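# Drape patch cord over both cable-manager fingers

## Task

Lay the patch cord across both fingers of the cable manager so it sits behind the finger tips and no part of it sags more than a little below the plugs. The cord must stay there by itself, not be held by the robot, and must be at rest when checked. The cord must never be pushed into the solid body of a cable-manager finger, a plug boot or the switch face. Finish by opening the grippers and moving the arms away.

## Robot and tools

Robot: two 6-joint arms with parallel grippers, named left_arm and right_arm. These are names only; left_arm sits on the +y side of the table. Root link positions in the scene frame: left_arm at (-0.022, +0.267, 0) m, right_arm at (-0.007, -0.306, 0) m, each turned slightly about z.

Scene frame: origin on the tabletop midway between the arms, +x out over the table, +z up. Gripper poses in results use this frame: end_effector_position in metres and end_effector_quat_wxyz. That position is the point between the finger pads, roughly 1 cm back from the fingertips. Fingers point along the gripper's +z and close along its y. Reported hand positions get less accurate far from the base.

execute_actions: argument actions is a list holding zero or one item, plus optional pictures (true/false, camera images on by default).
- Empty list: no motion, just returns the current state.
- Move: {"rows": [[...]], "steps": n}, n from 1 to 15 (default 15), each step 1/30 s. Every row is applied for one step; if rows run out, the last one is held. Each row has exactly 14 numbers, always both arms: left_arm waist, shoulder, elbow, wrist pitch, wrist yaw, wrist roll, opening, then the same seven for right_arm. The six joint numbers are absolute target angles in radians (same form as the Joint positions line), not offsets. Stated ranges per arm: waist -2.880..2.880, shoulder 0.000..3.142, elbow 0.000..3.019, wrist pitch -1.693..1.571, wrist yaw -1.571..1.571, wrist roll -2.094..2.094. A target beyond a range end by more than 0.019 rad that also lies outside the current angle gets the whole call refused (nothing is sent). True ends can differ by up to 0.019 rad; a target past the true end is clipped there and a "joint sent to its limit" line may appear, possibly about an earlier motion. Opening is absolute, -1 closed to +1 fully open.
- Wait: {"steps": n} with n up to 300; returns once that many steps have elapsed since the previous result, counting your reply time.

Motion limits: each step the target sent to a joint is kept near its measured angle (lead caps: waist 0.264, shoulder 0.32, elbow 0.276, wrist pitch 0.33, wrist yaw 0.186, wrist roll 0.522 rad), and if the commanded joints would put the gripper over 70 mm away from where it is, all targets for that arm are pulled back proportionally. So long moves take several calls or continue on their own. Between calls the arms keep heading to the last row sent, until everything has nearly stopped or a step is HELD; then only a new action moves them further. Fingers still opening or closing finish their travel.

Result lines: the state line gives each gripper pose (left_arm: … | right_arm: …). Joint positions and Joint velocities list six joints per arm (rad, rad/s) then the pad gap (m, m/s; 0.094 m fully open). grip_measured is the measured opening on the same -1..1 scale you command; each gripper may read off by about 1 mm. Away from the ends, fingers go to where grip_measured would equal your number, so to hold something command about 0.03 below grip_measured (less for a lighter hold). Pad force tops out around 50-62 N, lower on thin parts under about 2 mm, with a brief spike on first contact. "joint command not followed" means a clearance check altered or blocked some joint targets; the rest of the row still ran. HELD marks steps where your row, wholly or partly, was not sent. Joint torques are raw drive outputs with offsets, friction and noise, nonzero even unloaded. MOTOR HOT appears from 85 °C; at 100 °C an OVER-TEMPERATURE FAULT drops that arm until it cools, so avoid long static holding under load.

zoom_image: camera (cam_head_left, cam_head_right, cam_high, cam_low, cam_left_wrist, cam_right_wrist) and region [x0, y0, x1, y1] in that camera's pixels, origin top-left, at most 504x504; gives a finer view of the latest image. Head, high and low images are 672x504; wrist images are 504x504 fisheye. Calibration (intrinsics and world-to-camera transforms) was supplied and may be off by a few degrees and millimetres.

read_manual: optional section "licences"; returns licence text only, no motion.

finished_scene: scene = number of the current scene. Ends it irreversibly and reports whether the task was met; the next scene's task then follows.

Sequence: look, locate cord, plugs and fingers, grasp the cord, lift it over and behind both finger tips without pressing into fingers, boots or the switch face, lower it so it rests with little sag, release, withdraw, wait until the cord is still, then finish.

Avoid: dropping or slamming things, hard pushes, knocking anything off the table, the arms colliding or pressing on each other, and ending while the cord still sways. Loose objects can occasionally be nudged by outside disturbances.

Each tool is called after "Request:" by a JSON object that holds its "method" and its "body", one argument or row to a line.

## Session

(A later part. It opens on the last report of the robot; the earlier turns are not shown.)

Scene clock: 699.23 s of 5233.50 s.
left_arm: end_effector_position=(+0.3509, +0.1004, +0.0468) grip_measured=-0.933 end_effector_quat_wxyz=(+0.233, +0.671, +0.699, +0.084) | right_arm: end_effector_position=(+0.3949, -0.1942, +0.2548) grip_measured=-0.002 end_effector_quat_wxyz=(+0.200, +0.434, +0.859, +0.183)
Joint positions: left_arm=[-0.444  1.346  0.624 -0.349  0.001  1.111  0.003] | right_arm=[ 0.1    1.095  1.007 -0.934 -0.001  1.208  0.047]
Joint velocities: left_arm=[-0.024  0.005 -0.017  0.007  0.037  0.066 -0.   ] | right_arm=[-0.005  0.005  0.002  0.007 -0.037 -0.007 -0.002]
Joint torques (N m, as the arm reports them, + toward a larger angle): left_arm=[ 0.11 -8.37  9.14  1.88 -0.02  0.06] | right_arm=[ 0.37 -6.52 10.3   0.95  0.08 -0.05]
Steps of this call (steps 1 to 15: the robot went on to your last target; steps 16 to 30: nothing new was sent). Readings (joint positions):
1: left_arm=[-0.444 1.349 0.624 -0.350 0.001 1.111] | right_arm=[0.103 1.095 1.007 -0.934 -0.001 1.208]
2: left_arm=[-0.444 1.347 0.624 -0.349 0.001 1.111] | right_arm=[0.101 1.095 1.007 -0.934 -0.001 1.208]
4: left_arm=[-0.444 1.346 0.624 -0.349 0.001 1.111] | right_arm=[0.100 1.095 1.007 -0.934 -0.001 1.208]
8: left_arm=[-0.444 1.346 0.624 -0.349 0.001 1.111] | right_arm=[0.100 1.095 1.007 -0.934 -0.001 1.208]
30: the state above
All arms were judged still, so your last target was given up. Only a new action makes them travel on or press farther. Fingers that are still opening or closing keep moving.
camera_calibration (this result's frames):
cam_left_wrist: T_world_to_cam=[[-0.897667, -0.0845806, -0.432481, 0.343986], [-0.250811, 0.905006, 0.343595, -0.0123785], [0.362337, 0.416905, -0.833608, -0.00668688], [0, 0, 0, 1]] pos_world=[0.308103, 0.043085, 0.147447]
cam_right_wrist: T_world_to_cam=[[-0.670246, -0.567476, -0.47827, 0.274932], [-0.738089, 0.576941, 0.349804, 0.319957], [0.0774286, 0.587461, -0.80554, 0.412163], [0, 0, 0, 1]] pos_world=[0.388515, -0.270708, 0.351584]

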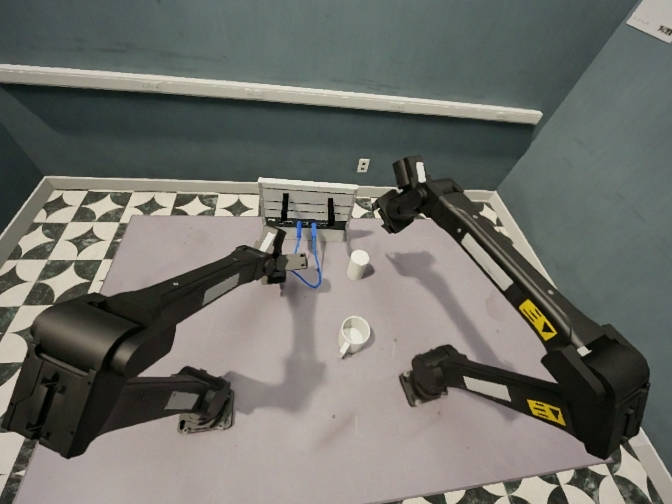

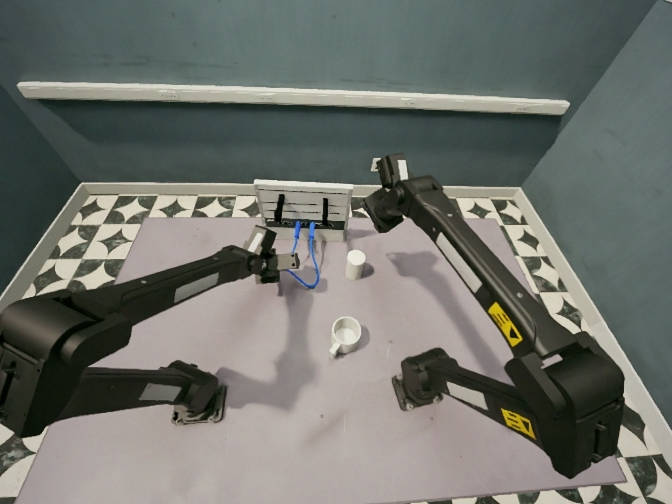

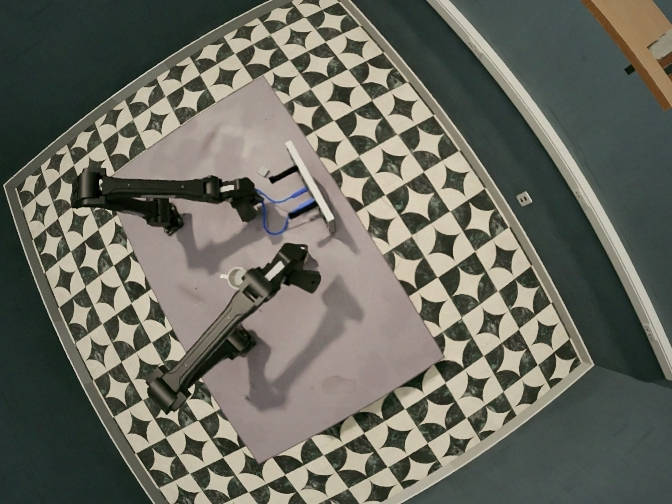

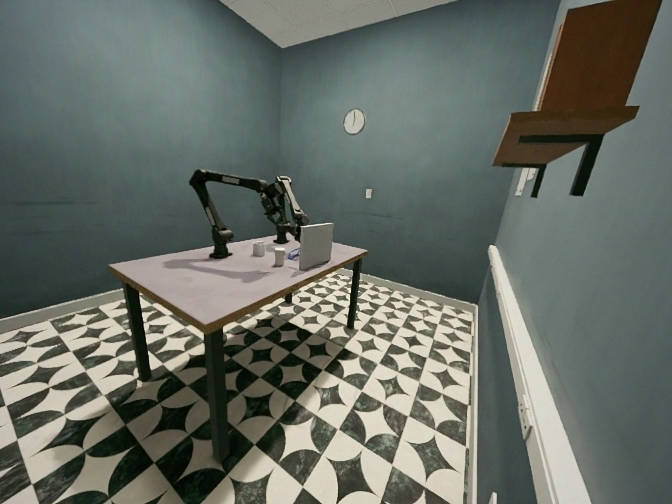

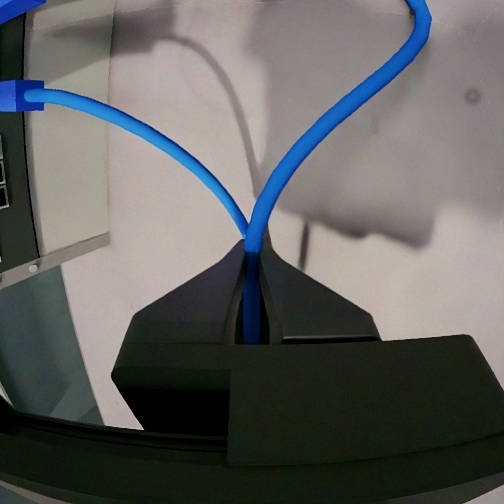

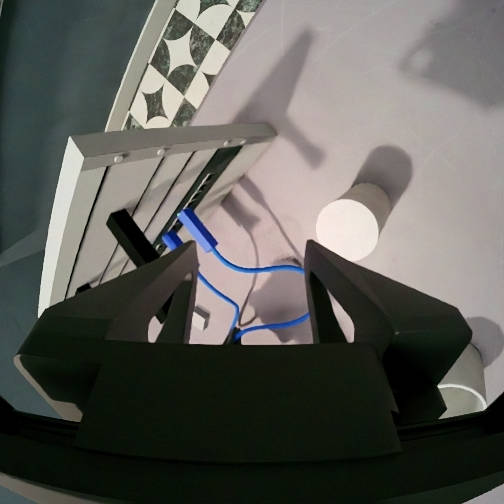

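Request:
{"method": "execute_actions", "body": {
  "actions": [
    {"rows":[[-0.441,1.343,0.64,-0.33,0,1.12,-0.95,0.597,1.15,0.95,-1.05,0,2.08,0.0]],"steps":15}
  ],
  "pictures": false
}}

Request:
{"method": "execute_actions", "body": {
  "actions": [
    {"rows":[[-0.441,1.343,0.64,-0.33,0,1.12,-0.95,0.597,1.43,0.895,-0.755,0,2.08,0.0]],"steps":15}
  ],
  "pictures": false
}}

Request:
{"method": "execute_actions", "body": {
  "actions": [
    {"steps":20}
  ]
}}

Scene clock: 720.70 s of 5233.50 s.
left_arm: end_effector_position=(+0.3509, +0.1004, +0.0468) grip_measured=-0.933 end_effector_quat_wxyz=(+0.233, +0.671, +0.699, +0.084) | right_arm: end_effector_position=(+0.2637, -0.0308, +0.1972) grip_measured=-0.002 end_effector_quat_wxyz=(+0.027, +0.559, +0.812, +0.166)
Joint positions: left_arm=[-0.444  1.346  0.624 -0.349  0.001  1.111  0.003] | right_arm=[ 0.621  1.152  0.955 -1.034 -0.004  2.     0.047]
Joint velocities: left_arm=[-0.005 -0.005 -0.002  0.007  0.037  0.022 -0.   ] | right_arm=[-0.298  0.005  0.002  0.002  0.007  0.418 -0.   ]
Joint torques (N m, as the arm reports them, + toward a larger angle): left_arm=[-0.08 -8.37  9.12  1.88 -0.02  0.04] | right_arm=[-0.17 -8.24 10.    0.52  0.07  0.14]
Steps of this call (steps 1 to 100: nothing new was sent; then 17.63 s passed at rest; steps 101 to 115: all 15 steps of this action). Readings (joint positions):
101: left_arm=[-0.444 1.346 0.624 -0.349 0.001 1.111] | right_arm=[0.114 1.096 1.005 -0.944 0.006 1.261]
102: left_arm=[-0.444 1.346 0.624 -0.349 0.001 1.111] | right_arm=[0.146 1.097 1.003 -0.960 0.007 1.323]
104: left_arm=[-0.444 1.346 0.624 -0.349 0.001 1.111] | right_arm=[0.247 1.105 0.991 -0.985 0.007 1.449]
108: left_arm=[-0.444 1.346 0.624 -0.349 0.001 1.111] | right_arm=[0.501 1.134 0.972 -1.014 0.003 1.735]
115: the state above

Scene clock: 721.20 s of 5233.50 s.
left_arm: end_effector_position=(+0.3505, +0.1056, +0.0443) grip_measured=-0.933 end_effector_quat_wxyz=(+0.230, +0.674, +0.697, +0.088) | right_arm: end_effector_position=(+0.3016, -0.0129, +0.0720) grip_measured=-0.001 end_effector_quat_wxyz=(+0.019, +0.604, +0.788, +0.115)
Joint positions: left_arm=[-0.434  1.346  0.618 -0.346 -0.003  1.129  0.003] | right_arm=[ 0.59   1.454  0.893 -0.775  0.002  2.069  0.047]
Joint velocities: left_arm=[-0.015 -0.015 -0.002 -0.002  0.037 -0.081  0.001] | right_arm=[ 0.063 -0.034  0.007  0.027 -0.051  0.007 -0.001]
Joint torques (N m, as the arm reports them, + toward a larger angle): left_arm=[-0.89 -7.97  9.55  1.72  0.14 -0.09] | right_arm=[  0.99 -14.47   9.15   1.57  -0.07   0.12]
Steps of this call (steps 1 to 15: all 15 steps of this action). Readings (joint positions):
1: left_arm=[-0.444 1.346 0.624 -0.349 0.001 1.111] | right_arm=[0.613 1.161 0.951 -1.010 -0.002 2.009]
2: left_arm=[-0.444 1.346 0.624 -0.349 0.001 1.111] | right_arm=[0.607 1.178 0.949 -0.967 -0.002 2.015]
4: left_arm=[-0.444 1.346 0.624 -0.349 0.001 1.111] | right_arm=[0.603 1.246 0.948 -0.889 -0.002 2.026]
8: left_arm=[-0.433 1.348 0.619 -0.349 -0.010 1.120] | right_arm=[0.587 1.398 0.924 -0.791 0.014 2.061]
15: the state above

Scene clock: 721.87 s of 5233.50 s.
left_arm: end_effector_position=(+0.3505, +0.1055, +0.0443) grip_measured=-0.933 end_effector_quat_wxyz=(+0.230, +0.674, +0.697, +0.088) | right_arm: end_effector_position=(+0.3012, -0.0121, +0.0731) grip_measured=-0.001 end_effector_quat_wxyz=(+0.019, +0.604, +0.788, +0.117)
Joint positions: left_arm=[-0.434  1.346  0.618 -0.346 -0.002  1.129  0.003] | right_arm=[ 0.592  1.452  0.893 -0.774  0.002  2.071  0.047]
Joint velocities: left_arm=[ 0.005 -0.005 -0.002 -0.002 -0.051  0.022  0.   ] | right_arm=[-0.015 -0.005 -0.002 -0.012  0.022  0.037 -0.001]
Joint torques (N m, as the arm reports them, + toward a larger angle): left_arm=[-0.85 -8.4   9.73  1.66  0.09 -0.08] | right_arm=[  0.41 -12.68   8.83   1.85  -0.01   0.13]
Steps of this call (steps 1 to 15: the robot went on to your last target; steps 16 to 20: nothing new was sent). Readings (joint positions):
1: left_arm=[-0.434 1.346 0.618 -0.346 -0.002 1.129] | right_arm=[0.592 1.453 0.893 -0.774 0.002 2.070]
2: left_arm=[-0.434 1.346 0.618 -0.346 -0.002 1.129] | right_arm=[0.592 1.452 0.893 -0.774 0.002 2.070]
4: left_arm=[-0.434 1.346 0.618 -0.346 -0.002 1.129] | right_arm=[0.592 1.452 0.893 -0.774 0.002 2.070]
8: left_arm=[-0.434 1.346 0.618 -0.346 -0.002 1.129] | right_arm=[0.592 1.452 0.893 -0.774 0.002 2.071]
20: the state above
All arms were judged still, so your last target was given up. Only a new action makes them travel on or press farther. Fingers that are still opening or closing keep moving.
camera_calibration (this result's frames):
cam_left_wrist: T_world_to_cam=[[-0.897727, -0.075835, -0.433975, 0.342125], [-0.24738, 0.901883, 0.354133, -0.0176136], [0.364539, 0.425272, -0.828405, -0.0127056], [0, 0, 0, 1]] pos_world=[0.307409, 0.0472337, 0.144186]
cam_right_wrist: T_world_to_cam=[[-0.945411, -0.25666, -0.200809, 0.294924], [-0.324181, 0.67784, 0.659878, 0.0631796], [-0.0332478, 0.688954, -0.724042, 0.194709], [0, 0, 0, 1]] pos_world=[0.30578, -0.101276, 0.15851]

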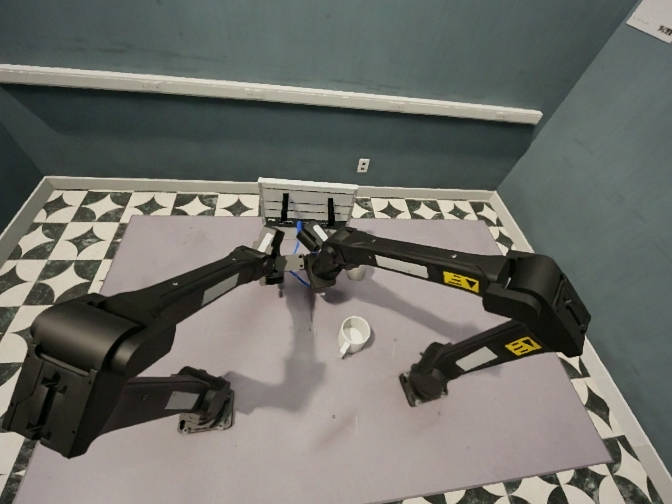

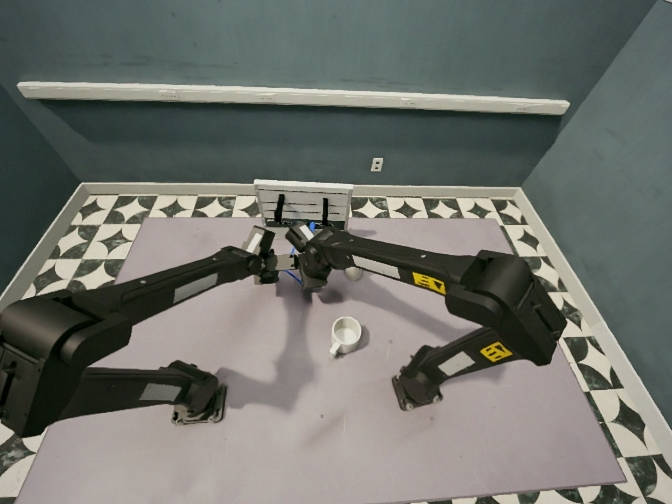

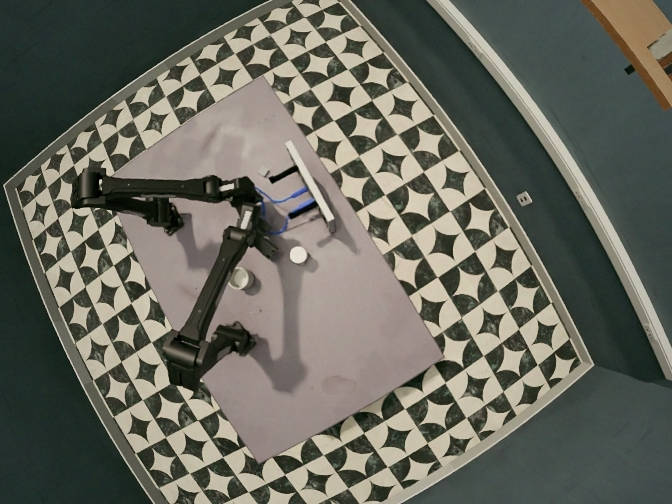

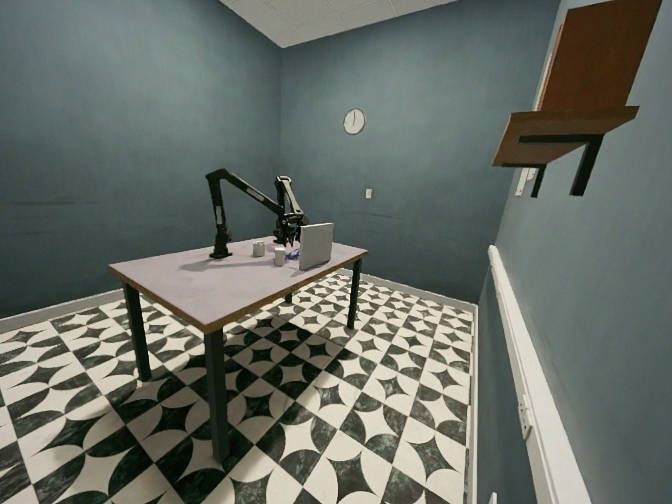

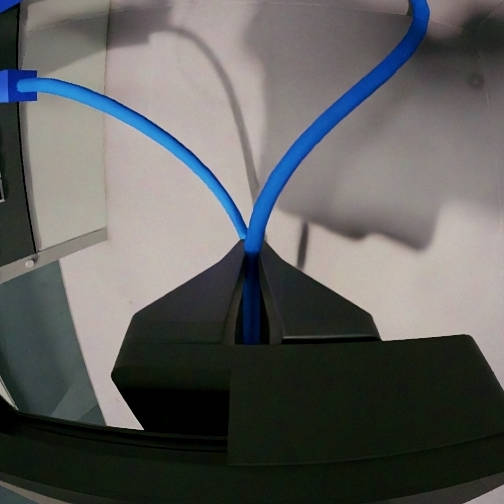

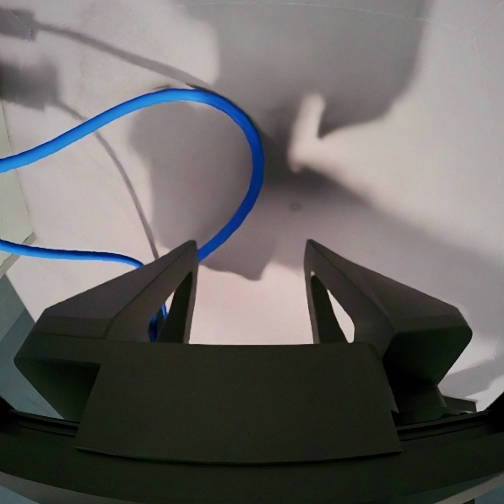

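Request:
{"method": "execute_actions", "body": {
  "actions": [
    {"rows":[[-0.434,1.346,0.62,-0.346,0,1.129,-0.95,0.545,1.36,0.89,-0.775,0,2.08,-0.4],[-0.434,1.346,0.62,-0.346,0,1.129,-0.95,0.545,1.36,0.89,-0.775,0,2.08,-0.4],[-0.434,1.346,0.62,-0.346,0,1.129,-0.95,0.545,1.36,0.89,-0.775,0,2.08,-0.4],[-0.434,1.346,0.62,-0.346,0,1.129,-0.95,0.545,1.36,0.89,-0.775,0,2.08,-0.4],[-0.434,1.346,0.62,-0.346,0,1.129,-0.95,0.545,1.36,0.89,-0.775,0,2.08,-0.4],[-0.434,1.346,0.62,-0.346,0,1.129,-0.95,0.545,1.36,0.89,-0.775,0,2.08,-0.4],[-0.434,1.346,0.62,-0.346,0,1.129,-0.95,0.545,1.372,0.76,-0.52,0,2.08,-0.4]],"steps":15}
  ],
  "pictures": false
}}

Request:
{"method": "execute_actions", "body": {
  "actions": [
    {"steps":25}
  ]
}}

Scene clock: 761.43 s of 5233.50 s.
left_arm: end_effector_position=(+0.3505, +0.1055, +0.0443) grip_measured=-0.933 end_effector_quat_wxyz=(+0.230, +0.674, +0.697, +0.087) | right_arm: end_effector_position=(+0.3131, -0.0289, +0.0715) grip_measured=-0.398 end_effector_quat_wxyz=(+0.036, +0.614, +0.762, +0.201)
Joint positions: left_arm=[-0.434  1.346  0.618 -0.346 -0.002  1.129  0.003] | right_arm=[ 0.543  1.367  0.759 -0.552  0.     2.071  0.028]
Joint velocities: left_arm=[ 0.005  0.015  0.002 -0.007 -0.022 -0.007  0.001] | right_arm=[-0.034  0.054 -0.002  0.042 -0.007 -0.037  0.001]
Joint torques (N m, as the arm reports them, + toward a larger angle): left_arm=[-0.42 -8.04  7.89  1.12  0.08  0.  ] | right_arm=[  1.52 -10.14   8.89   2.59   0.     0.14]
Steps of this call (steps 1 to 90: nothing new was sent; then 36.07 s passed at rest; steps 91 to 105: all 15 steps of this action). Readings (joint positions):
91: left_arm=[-0.434 1.346 0.618 -0.346 -0.002 1.129] | right_arm=[0.588 1.448 0.893 -0.774 0.001 2.071]
92: left_arm=[-0.434 1.346 0.618 -0.346 -0.002 1.129] | right_arm=[0.581 1.439 0.891 -0.774 0.000 2.071]
94: left_arm=[-0.434 1.346 0.618 -0.346 -0.002 1.129] | right_arm=[0.562 1.412 0.890 -0.774 0.000 2.071]
98: left_arm=[-0.434 1.346 0.618 -0.346 -0.002 1.129] | right_arm=[0.543 1.356 0.843 -0.642 0.000 2.071]
105: the state above

Scene clock: 762.27 s of 5233.50 s.
left_arm: end_effector_position=(+0.3505, +0.1055, +0.0443) grip_measured=-0.933 end_effector_quat_wxyz=(+0.230, +0.674, +0.697, +0.087) | right_arm: end_effector_position=(+0.3144, -0.0277, +0.0718) grip_measured=-0.398 end_effector_quat_wxyz=(+0.037, +0.614, +0.762, +0.204)
Joint positions: left_arm=[-0.434  1.346  0.618 -0.346 -0.002  1.129  0.003] | right_arm=[ 0.543  1.369  0.759 -0.544  0.     2.071  0.028]
Joint velocities: left_arm=[-0.015  0.005 -0.012 -0.002  0.066 -0.037 -0.001] | right_arm=[ 0.005  0.005 -0.012  0.027  0.007 -0.037  0.   ]
Joint torques (N m, as the arm reports them, + toward a larger angle): left_arm=[-0.26 -7.98  7.96  1.19  0.08 -0.01] | right_arm=[ 0.47 -9.09  8.99  2.32  0.02  0.05]
Steps of this call (steps 1 to 15: the robot went on to your last target; steps 16 to 25: nothing new was sent). Readings (joint positions):
1: left_arm=[-0.434 1.346 0.618 -0.346 -0.002 1.129] | right_arm=[0.543 1.369 0.759 -0.550 0.000 2.071]
2: left_arm=[-0.434 1.346 0.618 -0.346 -0.002 1.129] | right_arm=[0.543 1.369 0.759 -0.547 0.000 2.071]
4: left_arm=[-0.434 1.346 0.618 -0.346 -0.002 1.129] | right_arm=[0.543 1.369 0.759 -0.544 0.000 2.071]
8: left_arm=[-0.434 1.346 0.618 -0.346 -0.002 1.129] | right_arm=[0.543 1.369 0.759 -0.544 0.000 2.071]
25: the state above
All arms were judged still, so your last target was given up. Only a new action makes them travel on or press farther. Fingers that are still opening or closing keep moving.
camera_calibration (this result's frames):
cam_left_wrist: T_world_to_cam=[[-0.897799, -0.0758053, -0.433832, 0.342112], [-0.247169, 0.902037, 0.353889, -0.0176451], [0.364506, 0.424951, -0.828584, -0.0126171], [0, 0, 0, 1]] pos_world=[0.307386, 0.0472121, 0.144209]
cam_right_wrist: T_world_to_cam=[[-0.919503, -0.177412, -0.35077, 0.307977], [-0.382232, 0.61177, 0.692557, 0.0929898], [0.0917227, 0.770884, -0.630337, 0.161219], [0, 0, 0, 1]] pos_world=[0.303942, -0.12653, 0.14525]

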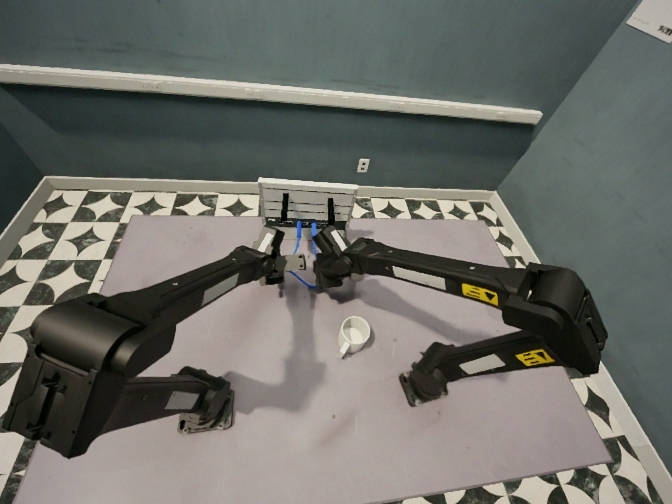

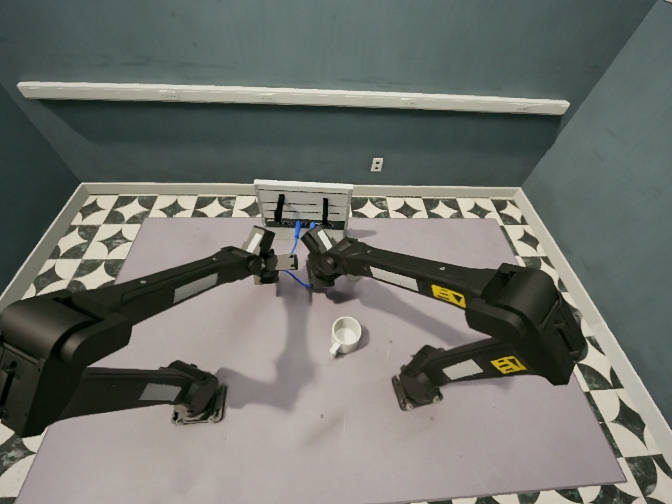

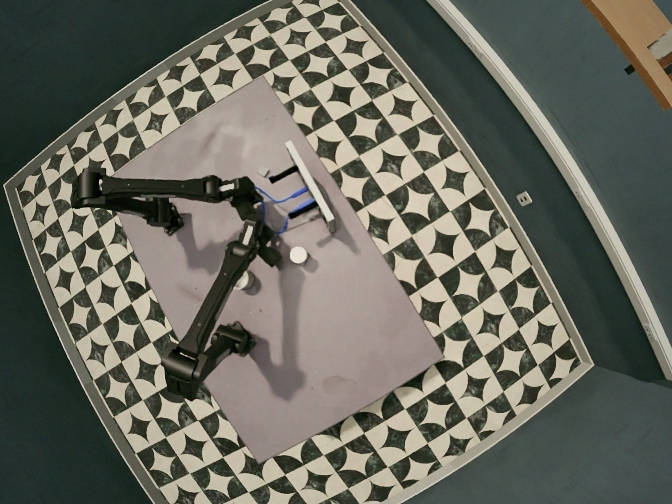

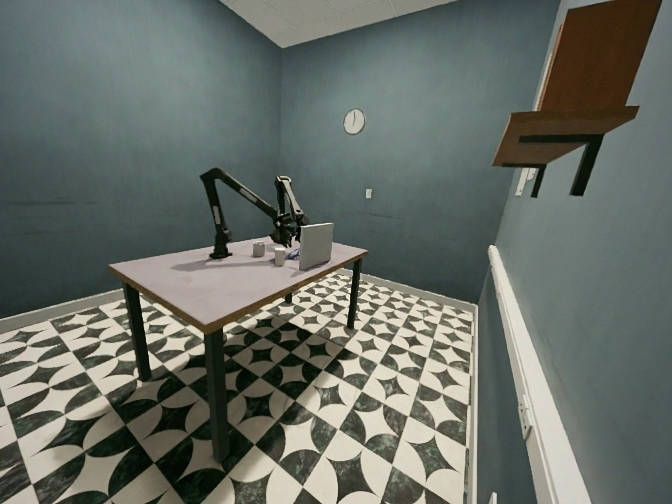

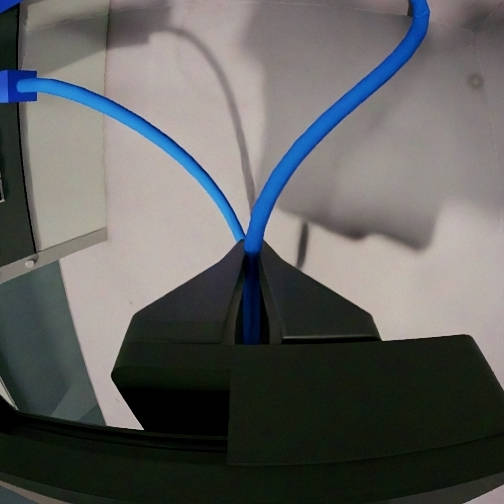

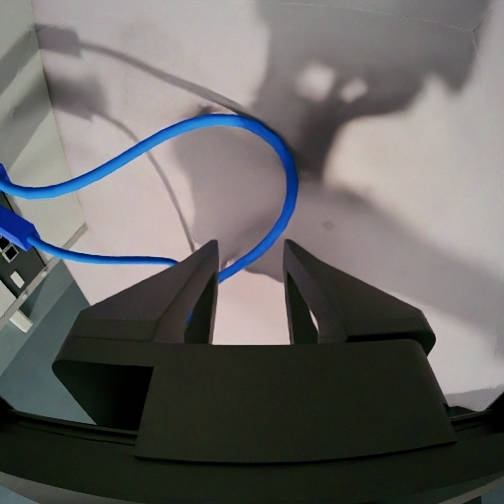

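Request:
{"method": "execute_actions", "body": {
  "actions": [
    {"rows":[[-0.434,1.346,0.62,-0.346,0,1.129,-0.95,0.543,1.40,0.74,-0.48,0,2.08,-0.4],[-0.434,1.346,0.62,-0.346,0,1.129,-0.95,0.543,1.42,0.73,-0.45,0,2.08,-0.4],[-0.434,1.346,0.62,-0.346,0,1.129,-0.95,0.543,1.44,0.72,-0.42,0,2.08,-0.4],[-0.434,1.346,0.62,-0.346,0,1.129,-0.95,0.543,1.46,0.71,-0.39,0,2.08,-0.4],[-0.434,1.346,0.62,-0.346,0,1.129,-0.95,0.543,1.48,0.70,-0.36,0,2.08,-0.4],[-0.434,1.346,0.62,-0.346,0,1.129,-0.95,0.543,1.493,0.69,-0.325,0,2.08,-0.4]],"steps":15}
  ],
  "pictures": false
}}

Request:
{"method": "execute_actions", "body": {
  "actions": [
    {"steps":20}
  ]
}}

Scene clock: 780.60 s of 5233.50 s.
left_arm: end_effector_position=(+0.3505, +0.1055, +0.0443) grip_measured=-0.933 end_effector_quat_wxyz=(+0.230, +0.674, +0.697, +0.087) | right_arm: end_effector_position=(+0.3148, -0.0274, +0.0110) grip_measured=-0.399 end_effector_quat_wxyz=(+0.036, +0.614, +0.762, +0.202)
Joint positions: left_arm=[-0.434  1.346  0.618 -0.346 -0.002  1.129  0.003] | right_arm=[ 0.543  1.502  0.692 -0.346  0.     2.072  0.028]
Joint velocities: left_arm=[ 0.005 -0.015 -0.012 -0.007  0.007 -0.051 -0.   ] | right_arm=[-0.015 -0.005 -0.002 -0.012 -0.007 -0.007 -0.   ]
Joint torques (N m, as the arm reports them, + toward a larger angle): left_arm=[-0.33 -8.12  7.97  1.2   0.07 -0.01] | right_arm=[  0.92 -11.84   7.2    2.02  -0.01   0.12]
Steps of this call (steps 1 to 90: nothing new was sent; then 14.83 s passed at rest; steps 91 to 105: all 15 steps of this action). Readings (joint positions):
91: left_arm=[-0.434 1.346 0.618 -0.346 -0.002 1.129] | right_arm=[0.543 1.370 0.758 -0.535 0.000 2.071]
92: left_arm=[-0.434 1.346 0.618 -0.346 -0.002 1.129] | right_arm=[0.543 1.373 0.754 -0.516 0.000 2.071]
94: left_arm=[-0.434 1.346 0.618 -0.346 -0.002 1.129] | right_arm=[0.543 1.392 0.743 -0.462 0.000 2.071]
98: left_arm=[-0.434 1.346 0.618 -0.346 -0.002 1.129] | right_arm=[0.543 1.468 0.712 -0.364 0.000 2.071]
105: the state above

Scene clock: 781.27 s of 5233.50 s.
left_arm: end_effector_position=(+0.3505, +0.1055, +0.0443) grip_measured=-0.933 end_effector_quat_wxyz=(+0.230, +0.674, +0.697, +0.087) | right_arm: end_effector_position=(+0.3148, -0.0274, +0.0110) grip_measured=-0.399 end_effector_quat_wxyz=(+0.036, +0.614, +0.762, +0.202)
Joint positions: left_arm=[-0.434  1.346  0.618 -0.346 -0.002  1.129  0.003] | right_arm=[ 0.543  1.502  0.692 -0.346  0.     2.072  0.028]
Joint velocities: left_arm=[-0.005 -0.015  0.002  0.002 -0.081 -0.037 -0.001] | right_arm=[-0.005 -0.015  0.002  0.007  0.037 -0.022 -0.   ]
Joint torques (N m, as the arm reports them, + toward a larger angle): left_arm=[-0.27 -8.08  8.    1.11  0.08 -0.01] | right_arm=[  0.62 -11.76   7.63   2.23   0.01   0.1 ]
Steps of this call (steps 1 to 15: the robot went on to your last target; steps 16 to 20: nothing new was sent). Readings (joint positions):
1: left_arm=[-0.434 1.346 0.618 -0.346 -0.002 1.129] | right_arm=[0.543 1.502 0.692 -0.346 0.000 2.072]
2: left_arm=[-0.434 1.346 0.618 -0.346 -0.002 1.129] | right_arm=[0.543 1.502 0.692 -0.346 0.000 2.072]
4: left_arm=[-0.434 1.346 0.618 -0.346 -0.002 1.129] | right_arm=[0.543 1.502 0.692 -0.346 0.000 2.072]
8: left_arm=[-0.434 1.346 0.618 -0.346 -0.002 1.129] | right_arm=[0.543 1.502 0.692 -0.346 0.000 2.072]
20: the state above
All arms were judged still, so your last target was given up. Only a new action makes them travel on or press farther. Fingers that are still opening or closing keep moving.
camera_calibration (this result's frames):
cam_left_wrist: T_world_to_cam=[[-0.897799, -0.0758053, -0.433832, 0.342112], [-0.247169, 0.902037, 0.353889, -0.0176451], [0.364506, 0.424951, -0.828584, -0.0126171], [0, 0, 0, 1]] pos_world=[0.307386, 0.0472121, 0.144209]
cam_right_wrist: T_world_to_cam=[[-0.920606, -0.177923, -0.347603, 0.287362], [-0.379954, 0.613554, 0.692233, 0.134384], [0.0901084, 0.769347, -0.632444, 0.123079], [0, 0, 0, 1]] pos_world=[0.304516, -0.126014, 0.0847029]

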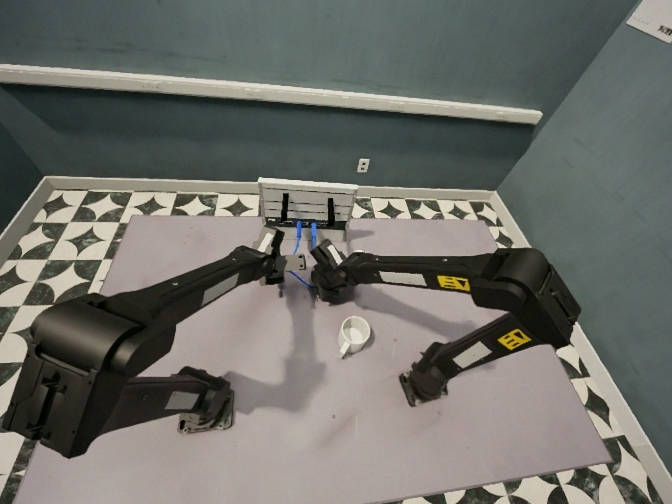

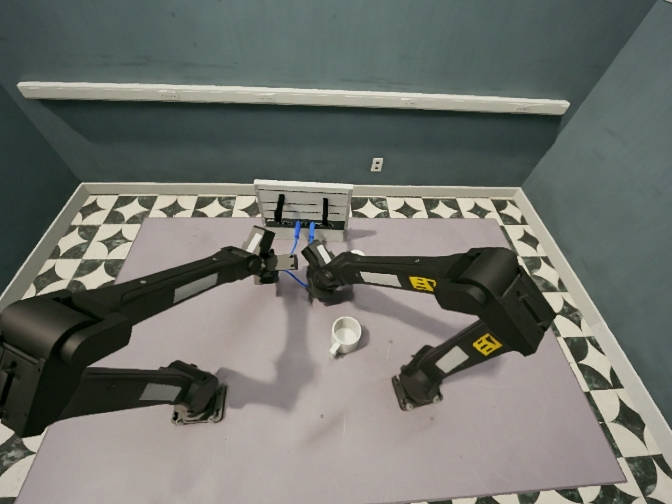

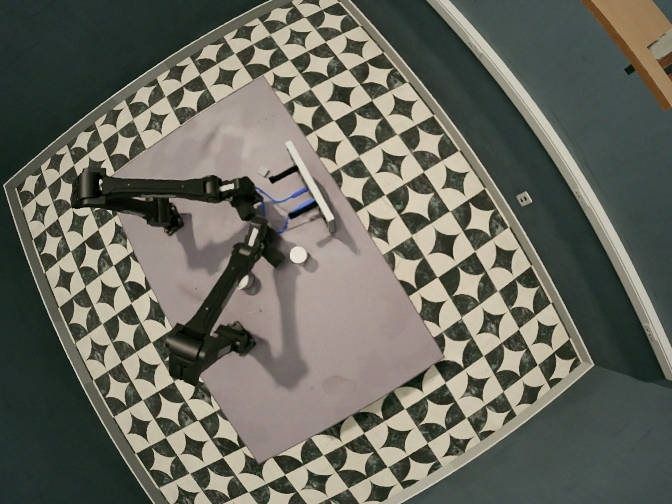

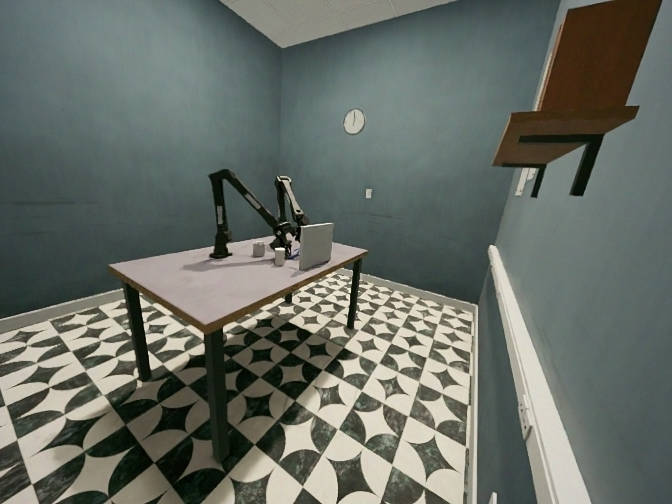

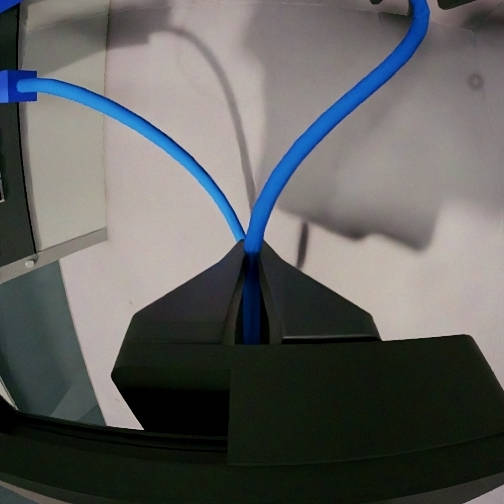

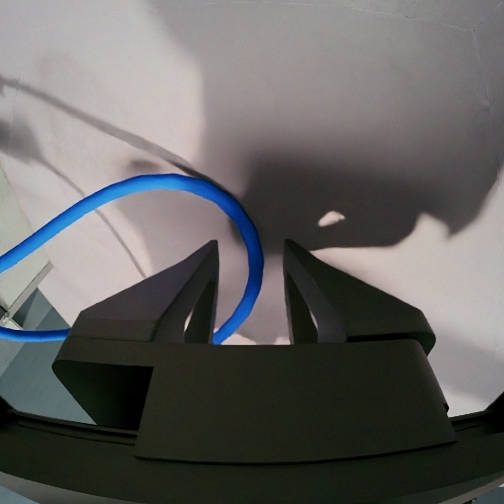

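Request:
{"method": "execute_actions", "body": {
  "actions": [
    {"rows":[[-0.434,1.346,0.62,-0.346,0,1.129,-0.95,0.543,1.497,0.69,-0.345,0,2.08,-0.96]],"steps":15}
  ],
  "pictures": false
}}

Request:
{"method": "execute_actions", "body": {
  "actions": [
    {"steps":15}
  ],
  "pictures": false
}}

Scene clock: 788.10 s of 5233.50 s.
left_arm: end_effector_position=(+0.3505, +0.1055, +0.0443) grip_measured=-0.933 end_effector_quat_wxyz=(+0.230, +0.674, +0.697, +0.087) | right_arm: end_effector_position=(+0.3148, -0.0274, +0.0110) grip_measured=-0.926 end_effector_quat_wxyz=(+0.036, +0.614, +0.762, +0.202)
Joint positions: left_arm=[-0.434  1.346  0.618 -0.346 -0.002  1.129  0.003] | right_arm=[ 0.543  1.502  0.692 -0.346  0.     2.072  0.003]
Joint velocities: left_arm=[ 0.005 -0.005  0.012  0.007 -0.066  0.051 -0.001] | right_arm=[-0.005 -0.005 -0.012  0.002  0.022  0.037  0.   ]
Joint torques (N m, as the arm reports them, + toward a larger angle): left_arm=[-0.22 -8.05  7.96  1.14  0.08 -0.02] | right_arm=[  0.92 -11.31   7.45   1.35   0.04   0.11]
Steps of this call (steps 1 to 90: nothing new was sent; then 3.33 s passed at rest; steps 91 to 105: all 15 steps of this action). Readings (joint positions):
91: left_arm=[-0.434 1.346 0.618 -0.346 -0.002 1.129] | right_arm=[0.543 1.502 0.692 -0.346 0.000 2.072]
92: left_arm=[-0.434 1.346 0.618 -0.346 -0.002 1.129] | right_arm=[0.543 1.502 0.692 -0.346 0.000 2.072]
94: left_arm=[-0.434 1.346 0.618 -0.346 -0.002 1.129] | right_arm=[0.543 1.502 0.692 -0.346 0.000 2.072]
98: left_arm=[-0.434 1.346 0.618 -0.346 -0.002 1.129] | right_arm=[0.543 1.502 0.692 -0.346 0.000 2.072]
105: the state above

Scene clock: 788.60 s of 5233.50 s.
left_arm: end_effector_position=(+0.3505, +0.1055, +0.0443) grip_measured=-0.933 end_effector_quat_wxyz=(+0.230, +0.674, +0.697, +0.087) | right_arm: end_effector_position=(+0.3148, -0.0274, +0.0110) grip_measured=-0.926 end_effector_quat_wxyz=(+0.036, +0.614, +0.762, +0.202)
Joint positions: left_arm=[-0.434  1.346  0.618 -0.346 -0.002  1.129  0.003] | right_arm=[ 0.543  1.502  0.692 -0.346  0.     2.072  0.003]
Joint velocities: left_arm=[-0.005 -0.005  0.017 -0.002  0.007  0.022 -0.   ] | right_arm=[ 0.005  0.015  0.002 -0.002 -0.022  0.007 -0.001]
Joint torques (N m, as the arm reports them, + toward a larger angle): left_arm=[-0.24 -8.02  7.94  1.14  0.09  0.01] | right_arm=[  0.71 -10.69   7.52   1.33   0.03   0.11]
Steps of this call (steps 1 to 15: the robot went on to your last target). Readings (joint positions):
1: left_arm=[-0.434 1.346 0.618 -0.346 -0.002 1.129] | right_arm=[0.543 1.502 0.692 -0.346 0.000 2.072]
2: left_arm=[-0.434 1.346 0.618 -0.346 -0.002 1.129] | right_arm=[0.543 1.502 0.692 -0.346 0.000 2.072]
4: left_arm=[-0.434 1.346 0.618 -0.346 -0.002 1.129] | right_arm=[0.543 1.502 0.692 -0.346 0.000 2.072]
8: left_arm=[-0.434 1.346 0.618 -0.346 -0.002 1.129] | right_arm=[0.543 1.502 0.692 -0.346 0.000 2.072]
15: the state above
All arms were judged still, so your last target was given up. Only a new action makes them travel on or press farther. Fingers that are still opening or closing keep moving.

Request:
{"method": "execute_actions", "body": {
  "actions": [
    {"rows":[[-0.437,1.32,0.67,-0.41,0,1.129,-0.95,0.517,1.455,0.74,-0.405,0,2.08,-0.96],[-0.437,1.32,0.67,-0.41,0,1.129,-0.95,0.517,1.455,0.74,-0.405,0,2.08,-0.96],[-0.437,1.32,0.67,-0.41,0,1.129,-0.95,0.517,1.455,0.74,-0.405,0,2.08,-0.96],[-0.44,1.295,0.715,-0.47,0,1.129,-0.95,0.49,1.41,0.79,-0.465,0,2.08,-0.96],[-0.44,1.295,0.715,-0.47,0,1.129,-0.95,0.49,1.41,0.79,-0.465,0,2.08,-0.96],[-0.44,1.295,0.715,-0.47,0,1.129,-0.95,0.49,1.41,0.79,-0.465,0,2.08,-0.96],[-0.443,1.27,0.76,-0.53,0,1.129,-0.95,0.465,1.367,0.835,-0.525,0,2.08,-0.96],[-0.443,1.27,0.76,-0.53,0,1.129,-0.95,0.465,1.367,0.835,-0.525,0,2.08,-0.96],[-0.443,1.27,0.76,-0.53,0,1.129,-0.95,0.465,1.367,0.835,-0.525,0,2.08,-0.96],[-0.446,1.243,0.81,-0.595,0,1.129,-0.95,0.44,1.324,0.88,-0.585,0,2.08,-0.96],[-0.446,1.243,0.81,-0.595,0,1.129,-0.95,0.44,1.324,0.88,-0.585,0,2.08,-0.96],[-0.446,1.243,0.81,-0.595,0,1.129,-0.95,0.44,1.324,0.88,-0.585,0,2.08,-0.96],[-0.45,1.2175,0.855,-0.657,0,1.129,-0.95,0.415,1.281,0.929,-0.648,0,2.08,-0.96]],"steps":15}
  ],
  "pictures": false
}}

Request:
{"method": "execute_actions", "body": {
  "actions": [
    {"steps":25}
  ]
}}

Scene clock: 804.57 s of 5233.50 s.
left_arm: end_effector_position=(+0.3713, +0.0947, +0.1385) grip_measured=-0.933 end_effector_quat_wxyz=(+0.243, +0.673, +0.693, +0.089) | right_arm: end_effector_position=(+0.3622, -0.0530, +0.1225) grip_measured=-0.926 end_effector_quat_wxyz=(+0.055, +0.651, +0.719, +0.236)
Joint positions: left_arm=[-0.435  1.229  0.801 -0.62   0.003  1.129  0.003] | right_arm=[ 0.429  1.316  0.841 -0.606 -0.002  2.072  0.003]
Joint velocities: left_arm=[-0.024 -0.308  0.398 -0.305 -0.007 -0.051 -0.001] | right_arm=[-0.22  -0.435  0.432 -0.398 -0.037 -0.007 -0.002]
Joint torques (N m, as the arm reports them, + toward a larger angle): left_arm=[-1.43 -7.21 11.45  0.71 -0.11  0.  ] | right_arm=[ 1.06 -9.87 15.36  0.78  0.11  0.12]
Steps of this call (steps 1 to 90: nothing new was sent; then 12.47 s passed at rest; steps 91 to 105: all 15 steps of this action). Readings (joint positions):
91: left_arm=[-0.434 1.345 0.619 -0.357 -0.002 1.129] | right_arm=[0.541 1.500 0.692 -0.355 0.000 2.072]
92: left_arm=[-0.434 1.341 0.621 -0.372 -0.002 1.129] | right_arm=[0.538 1.496 0.692 -0.367 0.000 2.072]
94: left_arm=[-0.434 1.332 0.626 -0.404 0.003 1.129] | right_arm=[0.528 1.480 0.698 -0.392 -0.002 2.072]
98: left_arm=[-0.435 1.303 0.672 -0.488 0.003 1.129] | right_arm=[0.492 1.425 0.741 -0.471 -0.003 2.072]
105: the state above

Scene clock: 805.40 s of 5233.50 s.
left_arm: end_effector_position=(+0.3740, +0.0932, +0.1559) grip_measured=-0.933 end_effector_quat_wxyz=(+0.253, +0.671, +0.691, +0.093) | right_arm: end_effector_position=(+0.3732, -0.0537, +0.1567) grip_measured=-0.926 end_effector_quat_wxyz=(+0.064, +0.651, +0.709, +0.262)
Joint positions: left_arm=[-0.437  1.206  0.824 -0.643  0.002  1.129  0.003] | right_arm=[ 0.415  1.273  0.881 -0.633 -0.     2.072  0.003]
Joint velocities: left_arm=[-0.005  0.005 -0.007  0.002  0.007  0.007 -0.001] | right_arm=[ 0.005 -0.005 -0.007 -0.022 -0.022 -0.007 -0.   ]
Joint torques (N m, as the arm reports them, + toward a larger angle): left_arm=[-1.39 -6.97 11.75  0.72 -0.06 -0.02] | right_arm=[ 0.31 -9.48 14.23  0.93  0.07  0.1 ]
Steps of this call (steps 1 to 25: the robot went on to your last target). Readings (joint positions):
1: left_arm=[-0.436 1.220 0.812 -0.627 0.003 1.129] | right_arm=[0.423 1.303 0.855 -0.616 -0.002 2.072]
2: left_arm=[-0.437 1.212 0.820 -0.631 0.003 1.129] | right_arm=[0.418 1.292 0.866 -0.621 -0.001 2.072]
4: left_arm=[-0.437 1.205 0.824 -0.634 0.003 1.129] | right_arm=[0.415 1.276 0.879 -0.626 -0.000 2.072]
8: left_arm=[-0.437 1.206 0.824 -0.642 0.002 1.129] | right_arm=[0.415 1.273 0.881 -0.632 -0.000 2.072]
25: the state above
camera_calibration (this result's frames):
cam_left_wrist: T_world_to_cam=[[-0.878424, -0.081982, -0.470798, 0.409807], [-0.25761, 0.911012, 0.322015, -0.0322394], [0.402503, 0.404148, -0.821374, 0.0631062], [0, 0, 0, 1]] pos_world=[0.326278, 0.0374631, 0.255152]
cam_right_wrist: T_world_to_cam=[[-0.891649, -0.0293992, -0.451772, 0.400568], [-0.375519, 0.605417, 0.701752, 0.0682586], [0.25288, 0.795365, -0.55086, 0.15803], [0, 0, 0, 1]] pos_world=[0.342836, -0.15524, 0.220117]

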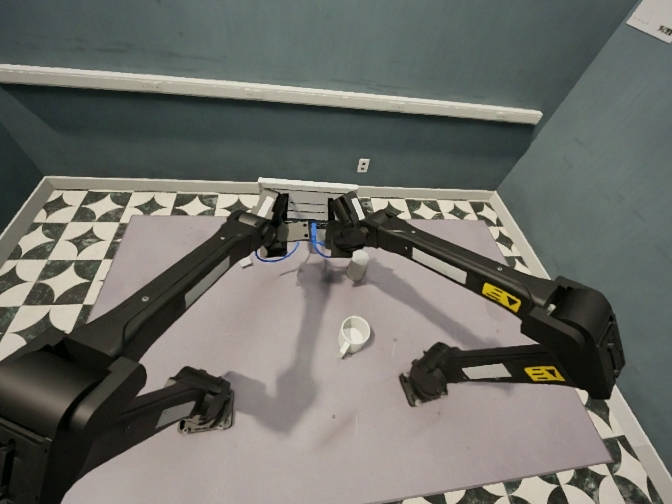

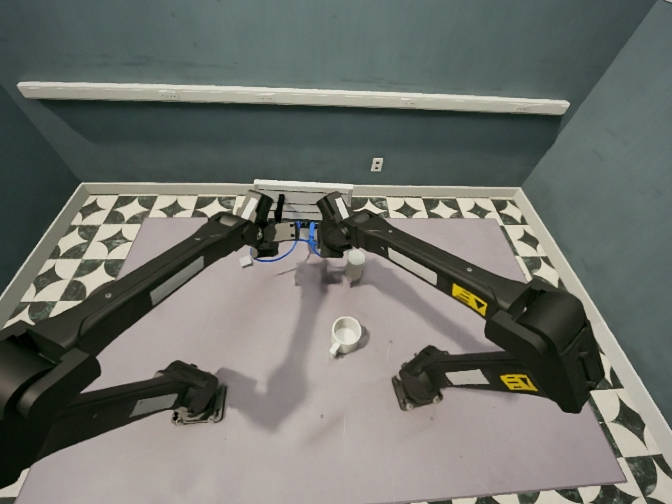

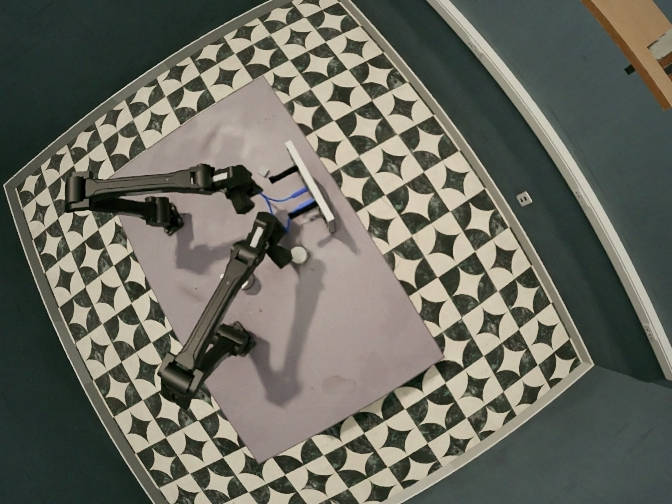

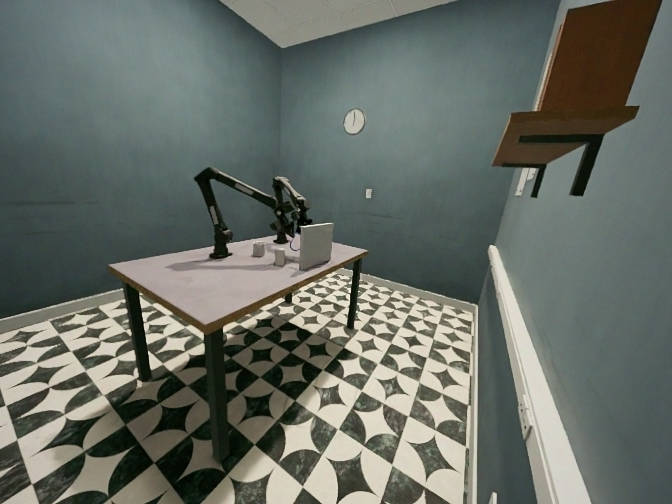

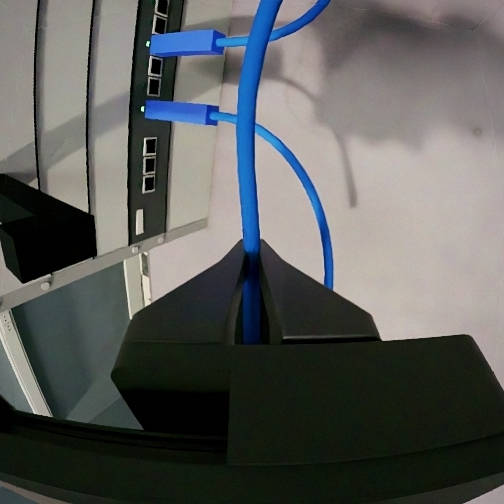

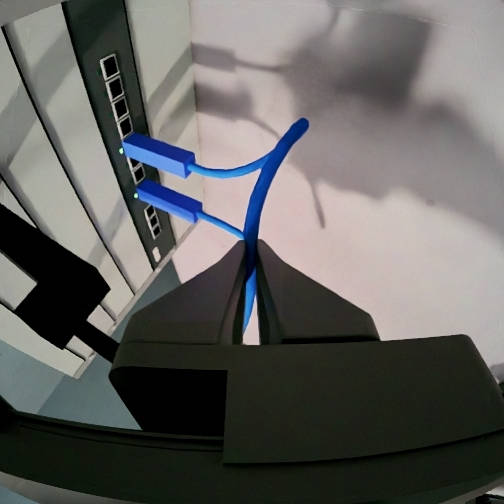

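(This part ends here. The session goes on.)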